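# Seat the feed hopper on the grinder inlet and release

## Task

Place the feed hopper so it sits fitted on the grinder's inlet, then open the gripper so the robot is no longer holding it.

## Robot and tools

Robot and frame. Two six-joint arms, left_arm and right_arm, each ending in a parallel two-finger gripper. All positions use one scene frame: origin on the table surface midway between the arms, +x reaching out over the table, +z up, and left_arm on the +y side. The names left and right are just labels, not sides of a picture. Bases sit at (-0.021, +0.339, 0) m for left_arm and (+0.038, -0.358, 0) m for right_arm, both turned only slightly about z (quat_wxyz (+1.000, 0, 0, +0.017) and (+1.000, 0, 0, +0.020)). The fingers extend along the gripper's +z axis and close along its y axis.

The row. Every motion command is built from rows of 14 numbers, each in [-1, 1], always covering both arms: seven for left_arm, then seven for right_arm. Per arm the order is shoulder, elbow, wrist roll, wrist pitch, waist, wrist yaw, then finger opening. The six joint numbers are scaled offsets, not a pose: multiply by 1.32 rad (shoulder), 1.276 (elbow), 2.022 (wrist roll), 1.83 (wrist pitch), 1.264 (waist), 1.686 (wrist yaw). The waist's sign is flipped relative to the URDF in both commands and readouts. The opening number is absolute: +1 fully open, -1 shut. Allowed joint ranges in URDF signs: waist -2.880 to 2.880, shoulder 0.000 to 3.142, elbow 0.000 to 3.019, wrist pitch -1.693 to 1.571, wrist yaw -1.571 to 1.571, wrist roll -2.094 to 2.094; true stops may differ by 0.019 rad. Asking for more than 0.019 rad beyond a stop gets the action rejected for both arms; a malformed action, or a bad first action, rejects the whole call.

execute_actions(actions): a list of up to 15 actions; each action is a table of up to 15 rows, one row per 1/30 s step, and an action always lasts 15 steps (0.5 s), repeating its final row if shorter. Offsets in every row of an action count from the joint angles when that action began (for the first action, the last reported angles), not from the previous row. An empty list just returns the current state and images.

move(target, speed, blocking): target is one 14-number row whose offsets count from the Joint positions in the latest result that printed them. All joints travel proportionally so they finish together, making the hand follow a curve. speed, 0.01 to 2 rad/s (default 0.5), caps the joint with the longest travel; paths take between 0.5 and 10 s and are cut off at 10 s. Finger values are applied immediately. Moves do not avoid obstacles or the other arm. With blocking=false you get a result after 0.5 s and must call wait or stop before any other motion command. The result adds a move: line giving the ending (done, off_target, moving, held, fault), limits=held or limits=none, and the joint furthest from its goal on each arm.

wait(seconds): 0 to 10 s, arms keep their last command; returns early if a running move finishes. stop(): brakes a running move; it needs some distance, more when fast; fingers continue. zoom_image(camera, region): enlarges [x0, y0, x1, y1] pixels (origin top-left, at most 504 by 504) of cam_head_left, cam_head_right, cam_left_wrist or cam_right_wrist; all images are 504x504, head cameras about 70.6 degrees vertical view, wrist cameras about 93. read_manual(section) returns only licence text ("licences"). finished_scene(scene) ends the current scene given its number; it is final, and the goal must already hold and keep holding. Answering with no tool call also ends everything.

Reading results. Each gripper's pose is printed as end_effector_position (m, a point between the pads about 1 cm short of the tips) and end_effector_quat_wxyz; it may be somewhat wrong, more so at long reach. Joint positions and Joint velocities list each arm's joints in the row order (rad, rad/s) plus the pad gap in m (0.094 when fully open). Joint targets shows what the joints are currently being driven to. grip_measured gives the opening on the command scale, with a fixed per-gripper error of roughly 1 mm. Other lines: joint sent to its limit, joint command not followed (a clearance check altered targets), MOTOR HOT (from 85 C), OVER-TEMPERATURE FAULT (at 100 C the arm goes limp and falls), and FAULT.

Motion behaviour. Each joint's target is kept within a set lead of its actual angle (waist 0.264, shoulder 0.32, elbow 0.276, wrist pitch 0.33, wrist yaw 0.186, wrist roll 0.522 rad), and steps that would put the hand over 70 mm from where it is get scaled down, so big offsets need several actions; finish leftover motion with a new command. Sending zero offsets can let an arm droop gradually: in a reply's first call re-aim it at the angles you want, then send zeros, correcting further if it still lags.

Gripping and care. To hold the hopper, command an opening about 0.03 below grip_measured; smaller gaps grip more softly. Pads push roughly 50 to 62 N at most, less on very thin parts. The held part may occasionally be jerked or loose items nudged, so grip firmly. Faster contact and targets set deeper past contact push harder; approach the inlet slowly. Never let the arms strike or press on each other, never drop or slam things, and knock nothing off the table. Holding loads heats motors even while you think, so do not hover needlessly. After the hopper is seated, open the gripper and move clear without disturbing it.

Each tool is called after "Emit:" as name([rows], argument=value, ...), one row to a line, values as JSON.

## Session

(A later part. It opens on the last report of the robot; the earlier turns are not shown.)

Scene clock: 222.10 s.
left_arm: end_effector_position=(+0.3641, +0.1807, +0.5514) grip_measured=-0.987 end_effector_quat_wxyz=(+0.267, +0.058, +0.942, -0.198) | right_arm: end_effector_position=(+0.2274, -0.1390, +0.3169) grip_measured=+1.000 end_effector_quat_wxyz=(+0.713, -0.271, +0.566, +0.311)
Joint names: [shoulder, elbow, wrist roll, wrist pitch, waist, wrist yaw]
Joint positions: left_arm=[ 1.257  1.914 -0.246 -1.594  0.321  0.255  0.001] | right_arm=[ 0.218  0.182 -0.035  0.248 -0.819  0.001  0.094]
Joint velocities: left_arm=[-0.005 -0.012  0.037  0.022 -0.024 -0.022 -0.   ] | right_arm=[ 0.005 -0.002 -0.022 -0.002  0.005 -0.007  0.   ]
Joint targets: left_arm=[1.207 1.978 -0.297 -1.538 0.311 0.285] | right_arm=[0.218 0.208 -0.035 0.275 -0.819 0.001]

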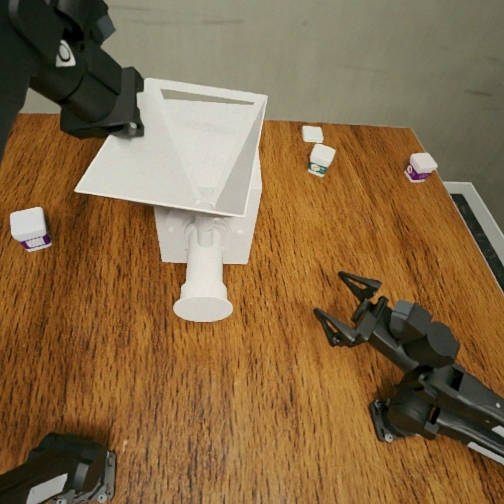

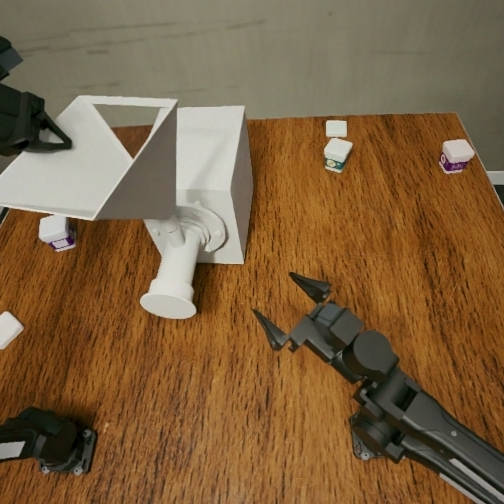

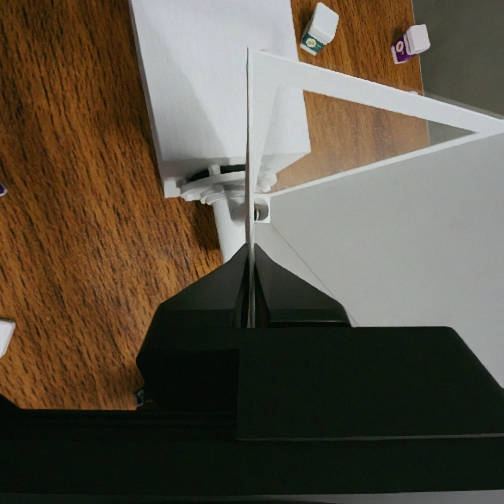

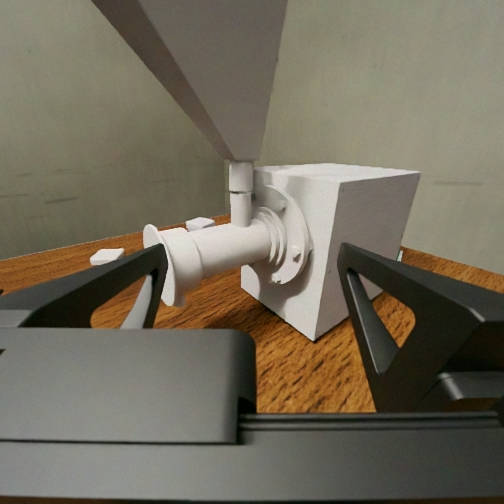

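Emit:
execute_actions([
  [[-0.038,0.025,-0.025,0.029,0,0.018,-1,0,0.02,0,0.015,0,0,1]],
  [[-0.056,0.003,-0.025,0.044,0,0.018,-1,0,0.02,0,0.015,0,0,1]],
])

Emit:
zoom_image(camera="cam_right_wrist", region=[180,110,310,240])

Emit:
zoom_image(camera="cam_left_wrist", region=[200,160,300,260])

Scene clock: 230.90 s.
left_arm: end_effector_position=(+0.3628, +0.1808, +0.5455) grip_measured=-0.987 end_effector_quat_wxyz=(+0.270, +0.059, +0.940, -0.199) | right_arm: end_effector_position=(+0.2274, -0.1390, +0.3169) grip_measured=+1.000 end_effector_quat_wxyz=(+0.713, -0.271, +0.566, +0.311)
Joint names: [shoulder, elbow, wrist roll, wrist pitch, waist, wrist yaw]
Joint positions: left_arm=[ 1.237  1.875 -0.246 -1.566  0.321  0.256  0.001] | right_arm=[ 0.218  0.182 -0.035  0.248 -0.819  0.001  0.094]
Joint velocities: left_arm=[-0.015 -0.007 -0.037 -0.002  0.015 -0.022 -0.   ] | right_arm=[-0.024 -0.002 -0.037  0.002  0.015  0.037  0.   ]
Joint targets: left_arm=[1.183 1.910 -0.297 -1.513 0.321 0.285] | right_arm=[0.218 0.208 -0.035 0.275 -0.819 0.001]

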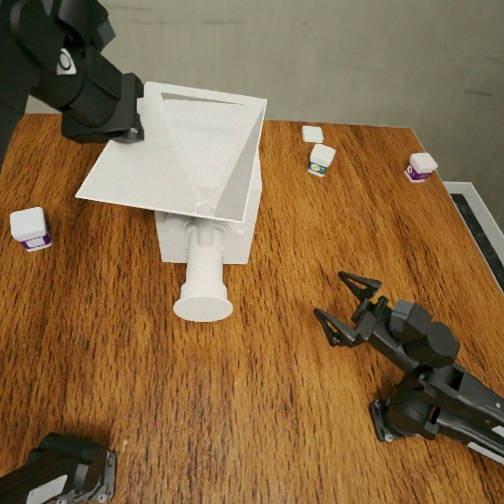

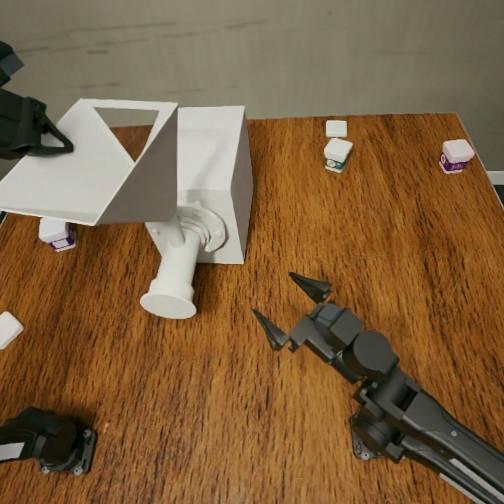

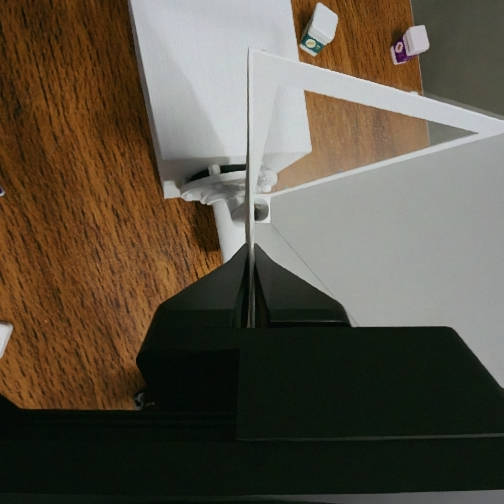

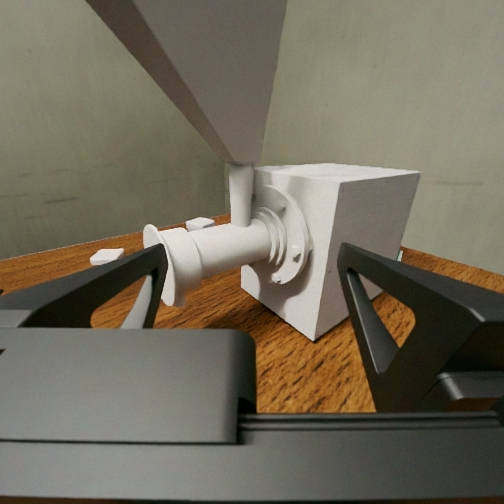

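Region (180, 110, 310, 240) of cam_right_wrist's 504x504 image, scaled by 3.877, with more detail than that image has.

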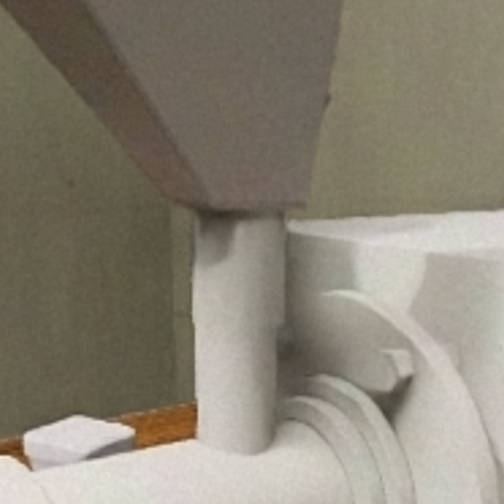

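Region (200, 160, 300, 260) of cam_left_wrist's 504x504 image, scaled by 5.040, with more detail than that image has.

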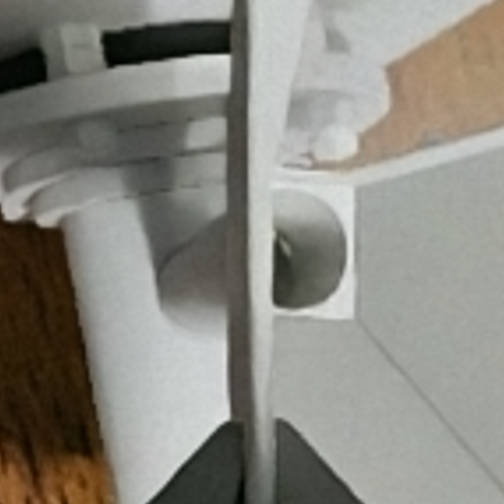

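Slightly forward; pull back while descending.

Emit:
execute_actions([
  [[-0.052,0.015,-0.025,0.028,0.006,0.018,-1,0,0.02,0,0.015,0,0,1]],
  [[-0.05,0,-0.025,0.039,0.006,0.018,-1,0,0.02,0,0.015,0,0,1]],
])

Emit:
zoom_image(camera="cam_right_wrist", region=[180,110,310,240])

Emit:
zoom_image(camera="cam_left_wrist", region=[200,160,300,260])

Scene clock: 241.17 s.
left_arm: end_effector_position=(+0.3557, +0.1827, +0.5433) grip_measured=-0.987 end_effector_quat_wxyz=(+0.279, +0.060, +0.937, -0.202) | right_arm: end_effector_position=(+0.2274, -0.1390, +0.3169) grip_measured=+1.000 end_effector_quat_wxyz=(+0.713, -0.271, +0.566, +0.311)
Joint names: [shoulder, elbow, wrist roll, wrist pitch, waist, wrist yaw]
Joint positions: left_arm=[ 1.203  1.831 -0.246 -1.537  0.321  0.257  0.001] | right_arm=[ 0.218  0.182 -0.035  0.248 -0.819  0.001  0.094]
Joint velocities: left_arm=[ 0.005  0.027 -0.022 -0.002  0.005 -0.037 -0.001] | right_arm=[ 0.005  0.002 -0.037  0.027  0.015 -0.022  0.   ]
Joint targets: left_arm=[1.158 1.861 -0.297 -1.490 0.328 0.287] | right_arm=[0.218 0.208 -0.035 0.275 -0.819 0.001]

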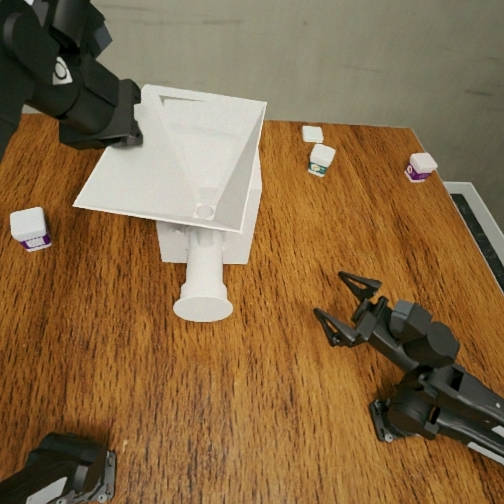

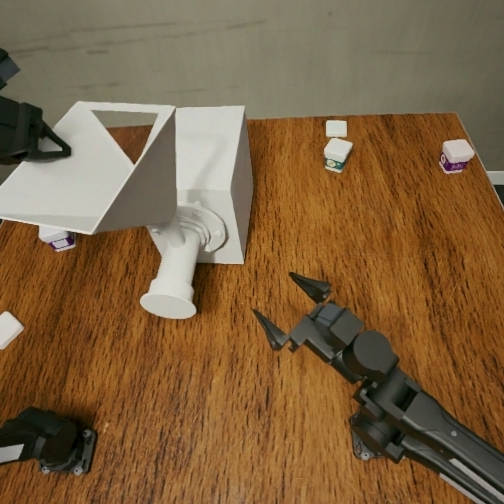

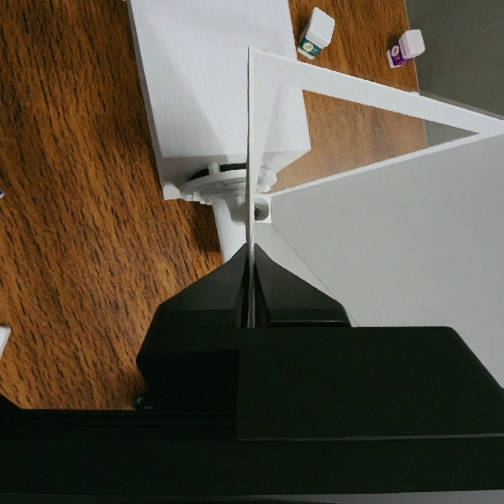

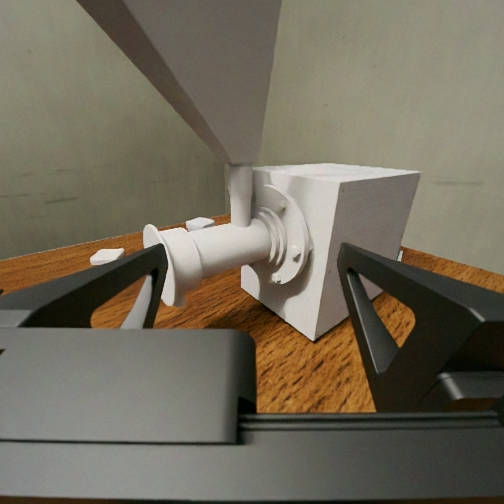

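Region (180, 110, 310, 240) of cam_right_wrist's 504x504 image, scaled by 3.877, with more detail than that image has.

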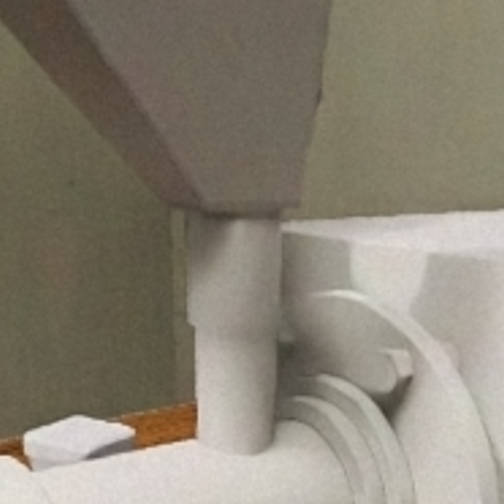

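Region (200, 160, 300, 260) of cam_left_wrist's 504x504 image, scaled by 5.040, with more detail than that image has.

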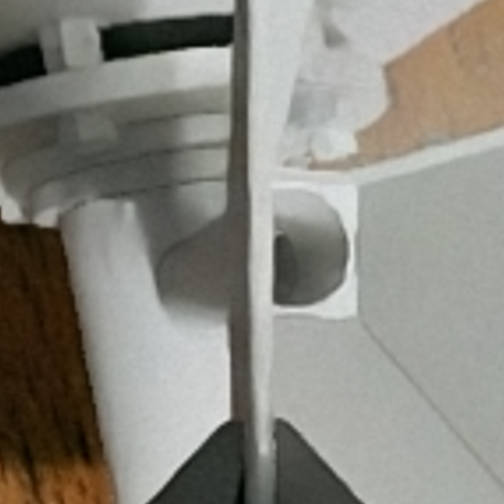

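Rim is hidden on the right, so probably slightly too far left.

Emit:
execute_actions([
  [[-0.033,0.025,-0.025,0.025,0.012,0.018,-1,0,0.02,0,0.015,0,0,1]],
  [[-0.036,0.003,-0.025,0.035,0.006,0.018,-1,0,0.02,0,0.015,0,0,1]],
])

Emit:
zoom_image(camera="cam_left_wrist", region=[200,160,300,260])

Scene clock: 248.90 s.
left_arm: end_effector_position=(+0.3585, +0.1810, +0.5302) grip_measured=-0.987 end_effector_quat_wxyz=(+0.271, +0.060, +0.939, -0.201) | right_arm: end_effector_position=(+0.2274, -0.1390, +0.3169) grip_measured=+1.000 end_effector_quat_wxyz=(+0.713, -0.271, +0.566, +0.311)
Joint names: [shoulder, elbow, wrist roll, wrist pitch, waist, wrist yaw]
Joint positions: left_arm=[ 1.2    1.795 -0.246 -1.52   0.322  0.26   0.001] | right_arm=[ 0.218  0.182 -0.035  0.248 -0.819  0.001  0.094]
Joint velocities: left_arm=[-0.015 -0.017 -0.066 -0.012  0.005 -0.081 -0.001] | right_arm=[ 0.005  0.002  0.022 -0.007  0.015 -0.081  0.   ]
Joint targets: left_arm=[1.155 1.835 -0.297 -1.473 0.329 0.288] | right_arm=[0.218 0.208 -0.035 0.275 -0.819 0.001]

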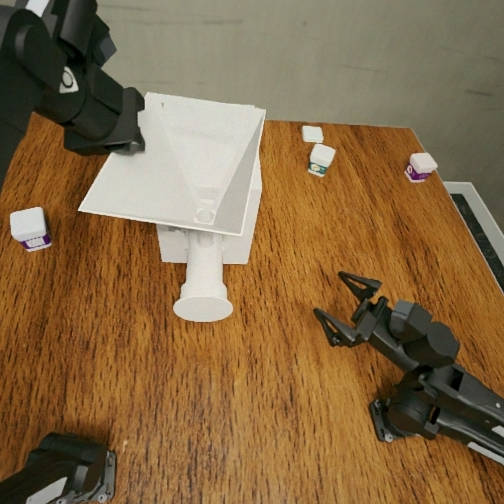

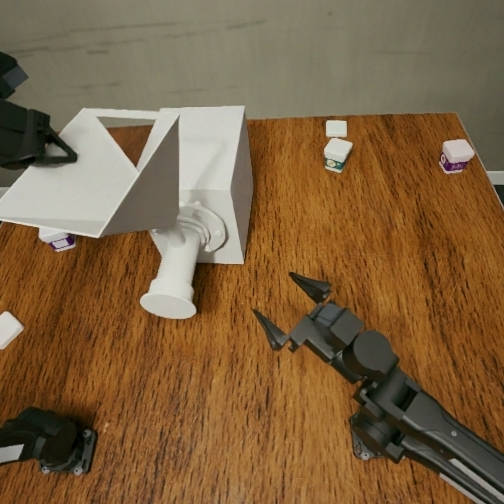

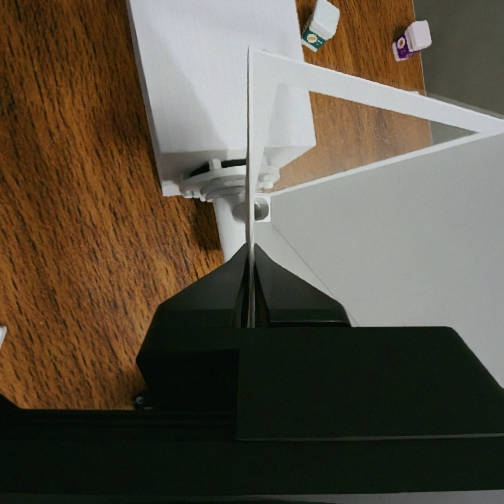

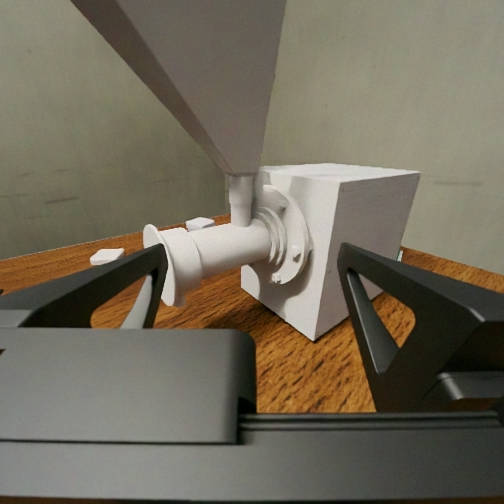

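Region (200, 160, 300, 260) of cam_left_wrist's 504x504 image, scaled by 5.040, with more detail than that image has.

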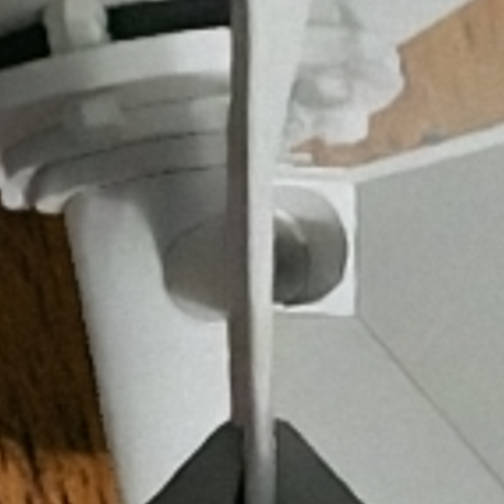

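Emit:
execute_actions([
  [[-0.049,-0.003,-0.025,0.047,0,0.015,-1,0,0.02,0,0.015,0,0,1]],
  [[-0.049,-0.003,-0.025,0.047,0,0.015,-1,0,0.02,0,0.015,0,0,1]],
  [[-0.046,-0.003,-0.025,0.046,0,0.015,-1,0,0.02,0,0.015,0,0,1]],
])

Emit:
zoom_image(camera="cam_right_wrist", region=[180,110,310,240])

Scene clock: 255.37 s.
left_arm: end_effector_position=(+0.3590, +0.1808, +0.5001) grip_measured=-0.987 end_effector_quat_wxyz=(+0.275, +0.061, +0.938, -0.203) | right_arm: end_effector_position=(+0.2274, -0.1390, +0.3169) grip_measured=+1.000 end_effector_quat_wxyz=(+0.713, -0.271, +0.566, +0.311)
Joint names: [shoulder, elbow, wrist roll, wrist pitch, waist, wrist yaw]
Joint positions: left_arm=[ 1.152  1.662 -0.246 -1.426  0.322  0.26   0.001] | right_arm=[ 0.218  0.182 -0.035  0.248 -0.819  0.001  0.094]
Joint velocities: left_arm=[-0.005  0.022 -0.007 -0.007  0.005  0.051 -0.001] | right_arm=[-0.015  0.017  0.007 -0.022  0.005 -0.022  0.   ]
Joint targets: left_arm=[1.112 1.698 -0.297 -1.372 0.322 0.285] | right_arm=[0.218 0.208 -0.035 0.275 -0.819 0.001]

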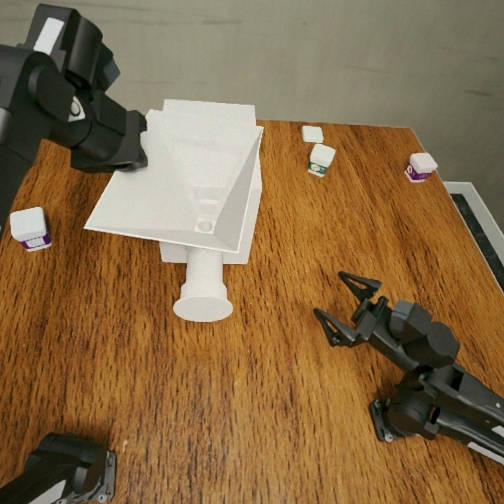

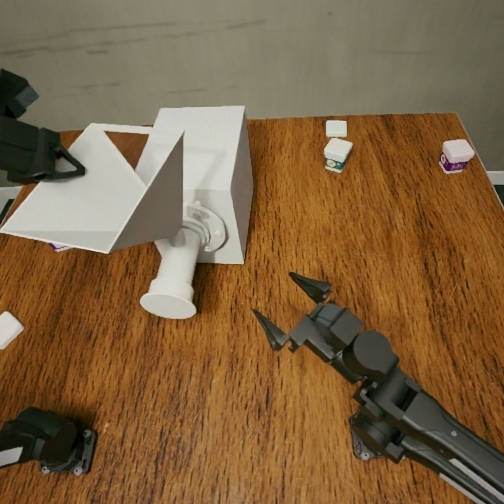

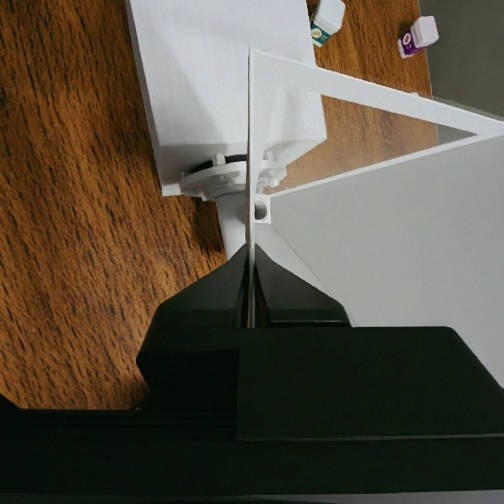

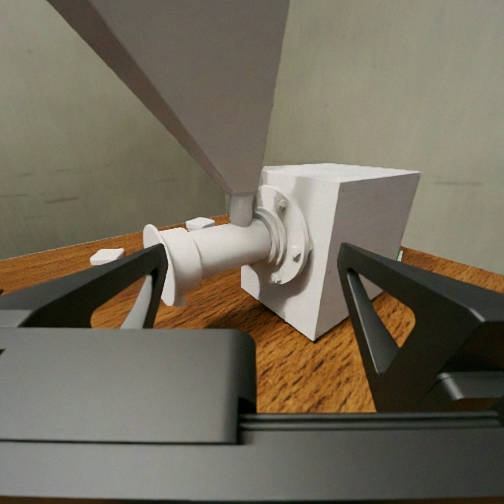

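Region (180, 110, 310, 240) of cam_right_wrist's 504x504 image, scaled by 3.877, with more detail than that image has.

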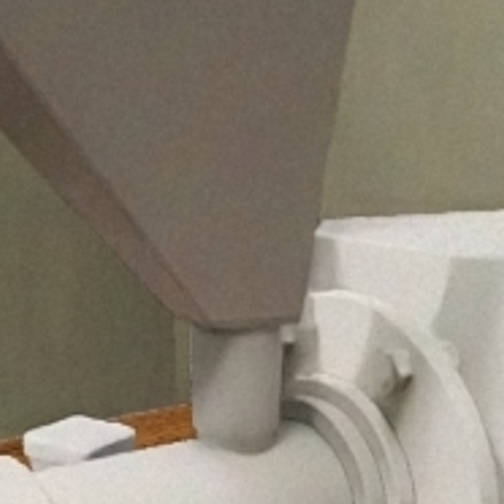

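Emit:
execute_actions([
  [[-0.01,0.02,0,0.01,0,0,-0.8,0,0.02,0,0.015,0,0,1]],
  [[0,0.02,0,0,0,0,0.2,0,0.02,0,0.015,0,0,1]],
])

Emit:
move(target=[-0.03,0.2,0,-0.04,-0.06,0,0.2,0,0.02,0,0.015,0,0,1], speed=0.3)

Scene clock: 263.20 s.
left_arm: end_effector_position=(+0.3557, +0.1809, +0.5039) grip_measured=+0.198 end_effector_quat_wxyz=(+0.280, +0.063, +0.936, -0.205) | right_arm: end_effector_position=(+0.2274, -0.1390, +0.3169) grip_measured=+1.000 end_effector_quat_wxyz=(+0.713, -0.271, +0.566, +0.311)
Joint names: [shoulder, elbow, wrist roll, wrist pitch, waist, wrist yaw]
Joint positions: left_arm=[ 1.142  1.661 -0.245 -1.424  0.322  0.263  0.056] | right_arm=[ 0.218  0.182 -0.035  0.248 -0.819  0.001  0.094]
Joint velocities: left_arm=[ 0.015  0.027 -0.066 -0.002 -0.005 -0.037 -0.   ] | right_arm=[-0.015 -0.002  0.125 -0.012 -0.005  0.007  0.   ]
Joint targets: left_arm=[1.142 1.687 -0.245 -1.424 0.322 0.263] | right_arm=[0.218 0.208 -0.035 0.275 -0.819 0.001]

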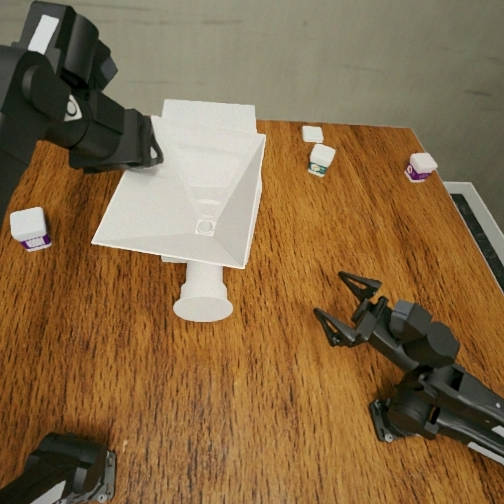

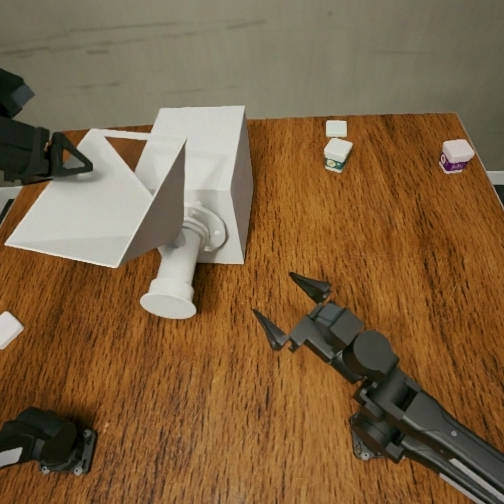

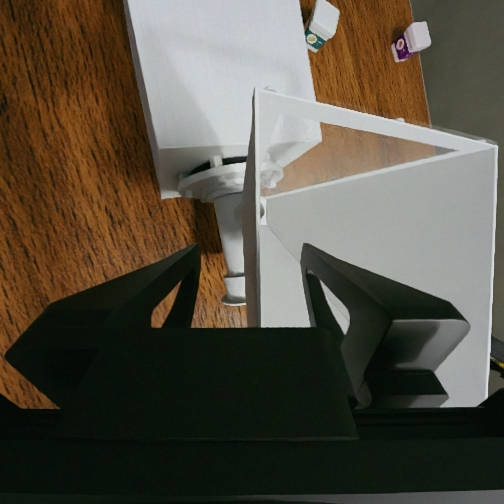

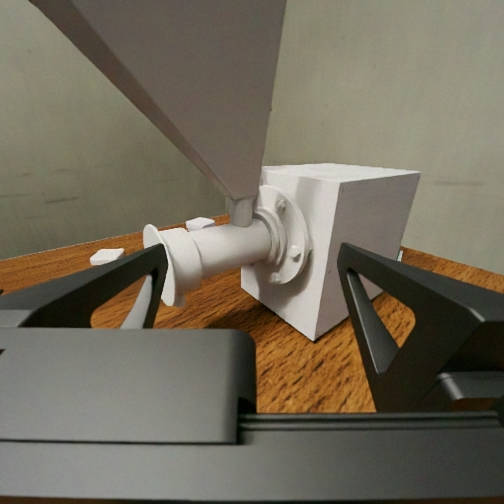

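Scene clock: 264.50 s.
left_arm: end_effector_position=(+0.3242, +0.2155, +0.6127) grip_measured=+0.198 end_effector_quat_wxyz=(+0.379, +0.044, +0.900, -0.212) | right_arm: end_effector_position=(+0.2274, -0.1390, +0.3169) grip_measured=+1.000 end_effector_quat_wxyz=(+0.713, -0.271, +0.566, +0.311)
Joint names: [shoulder, elbow, wrist roll, wrist pitch, waist, wrist yaw]
Joint positions: left_arm=[ 1.097  1.879 -0.245 -1.483  0.256  0.263  0.056] | right_arm=[ 0.218  0.182 -0.035  0.248 -0.819  0.001  0.094]
Joint velocities: left_arm=[-0.005 -0.017 -0.066 -0.012 -0.015  0.007 -0.   ] | right_arm=[-0.005 -0.007  0.007  0.002 -0.005  0.037  0.   ]
Joint targets: left_arm=[1.102 1.916 -0.245 -1.497 0.247 0.263] | right_arm=[0.218 0.208 -0.035 0.275 -0.819 0.001]
move: off_target (left_arm, right_arm); limits=none; left_arm: farthest joint: the elbow, 0.037 radians from its target (0.255 radians at the start); right_arm: farthest joint: the wrist pitch, 0.028 radians from its target (0.028 radians at the start)

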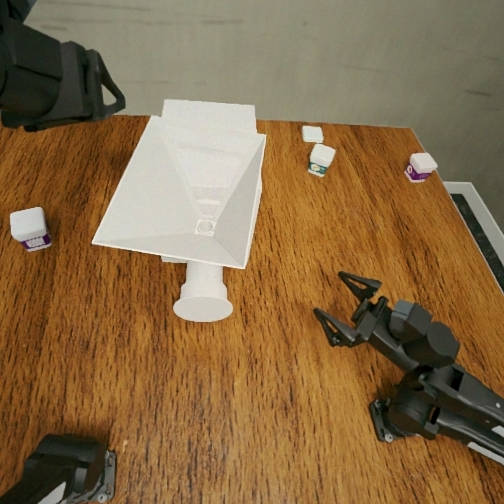

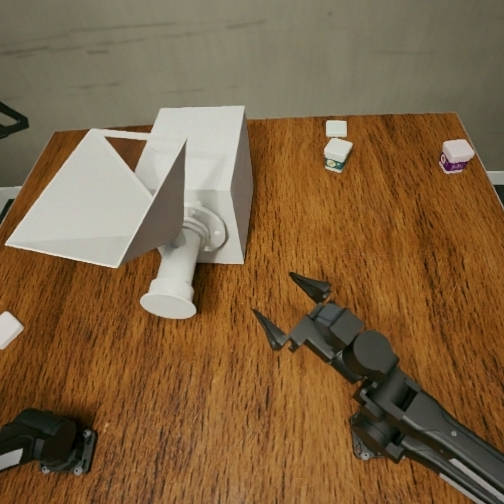

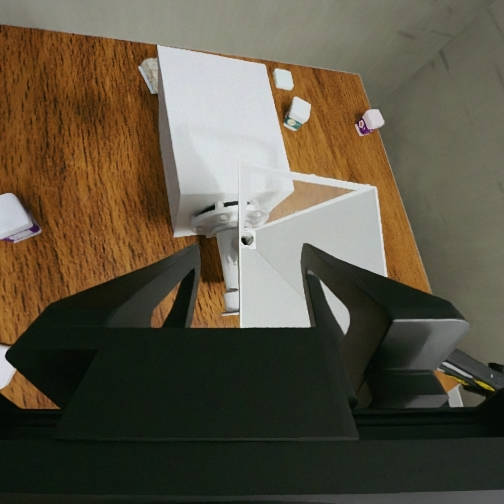

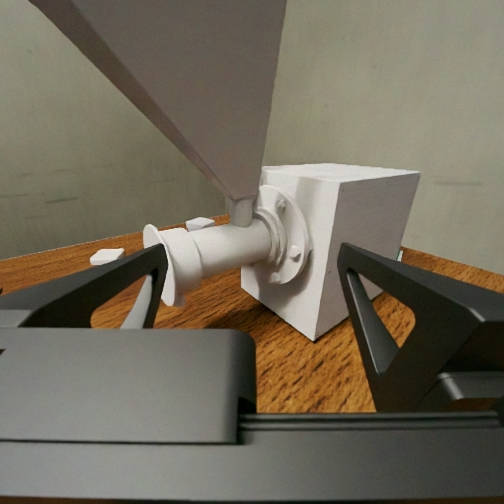

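Emit:
finished_scene(scene=2)

The scene is finished: the task was done.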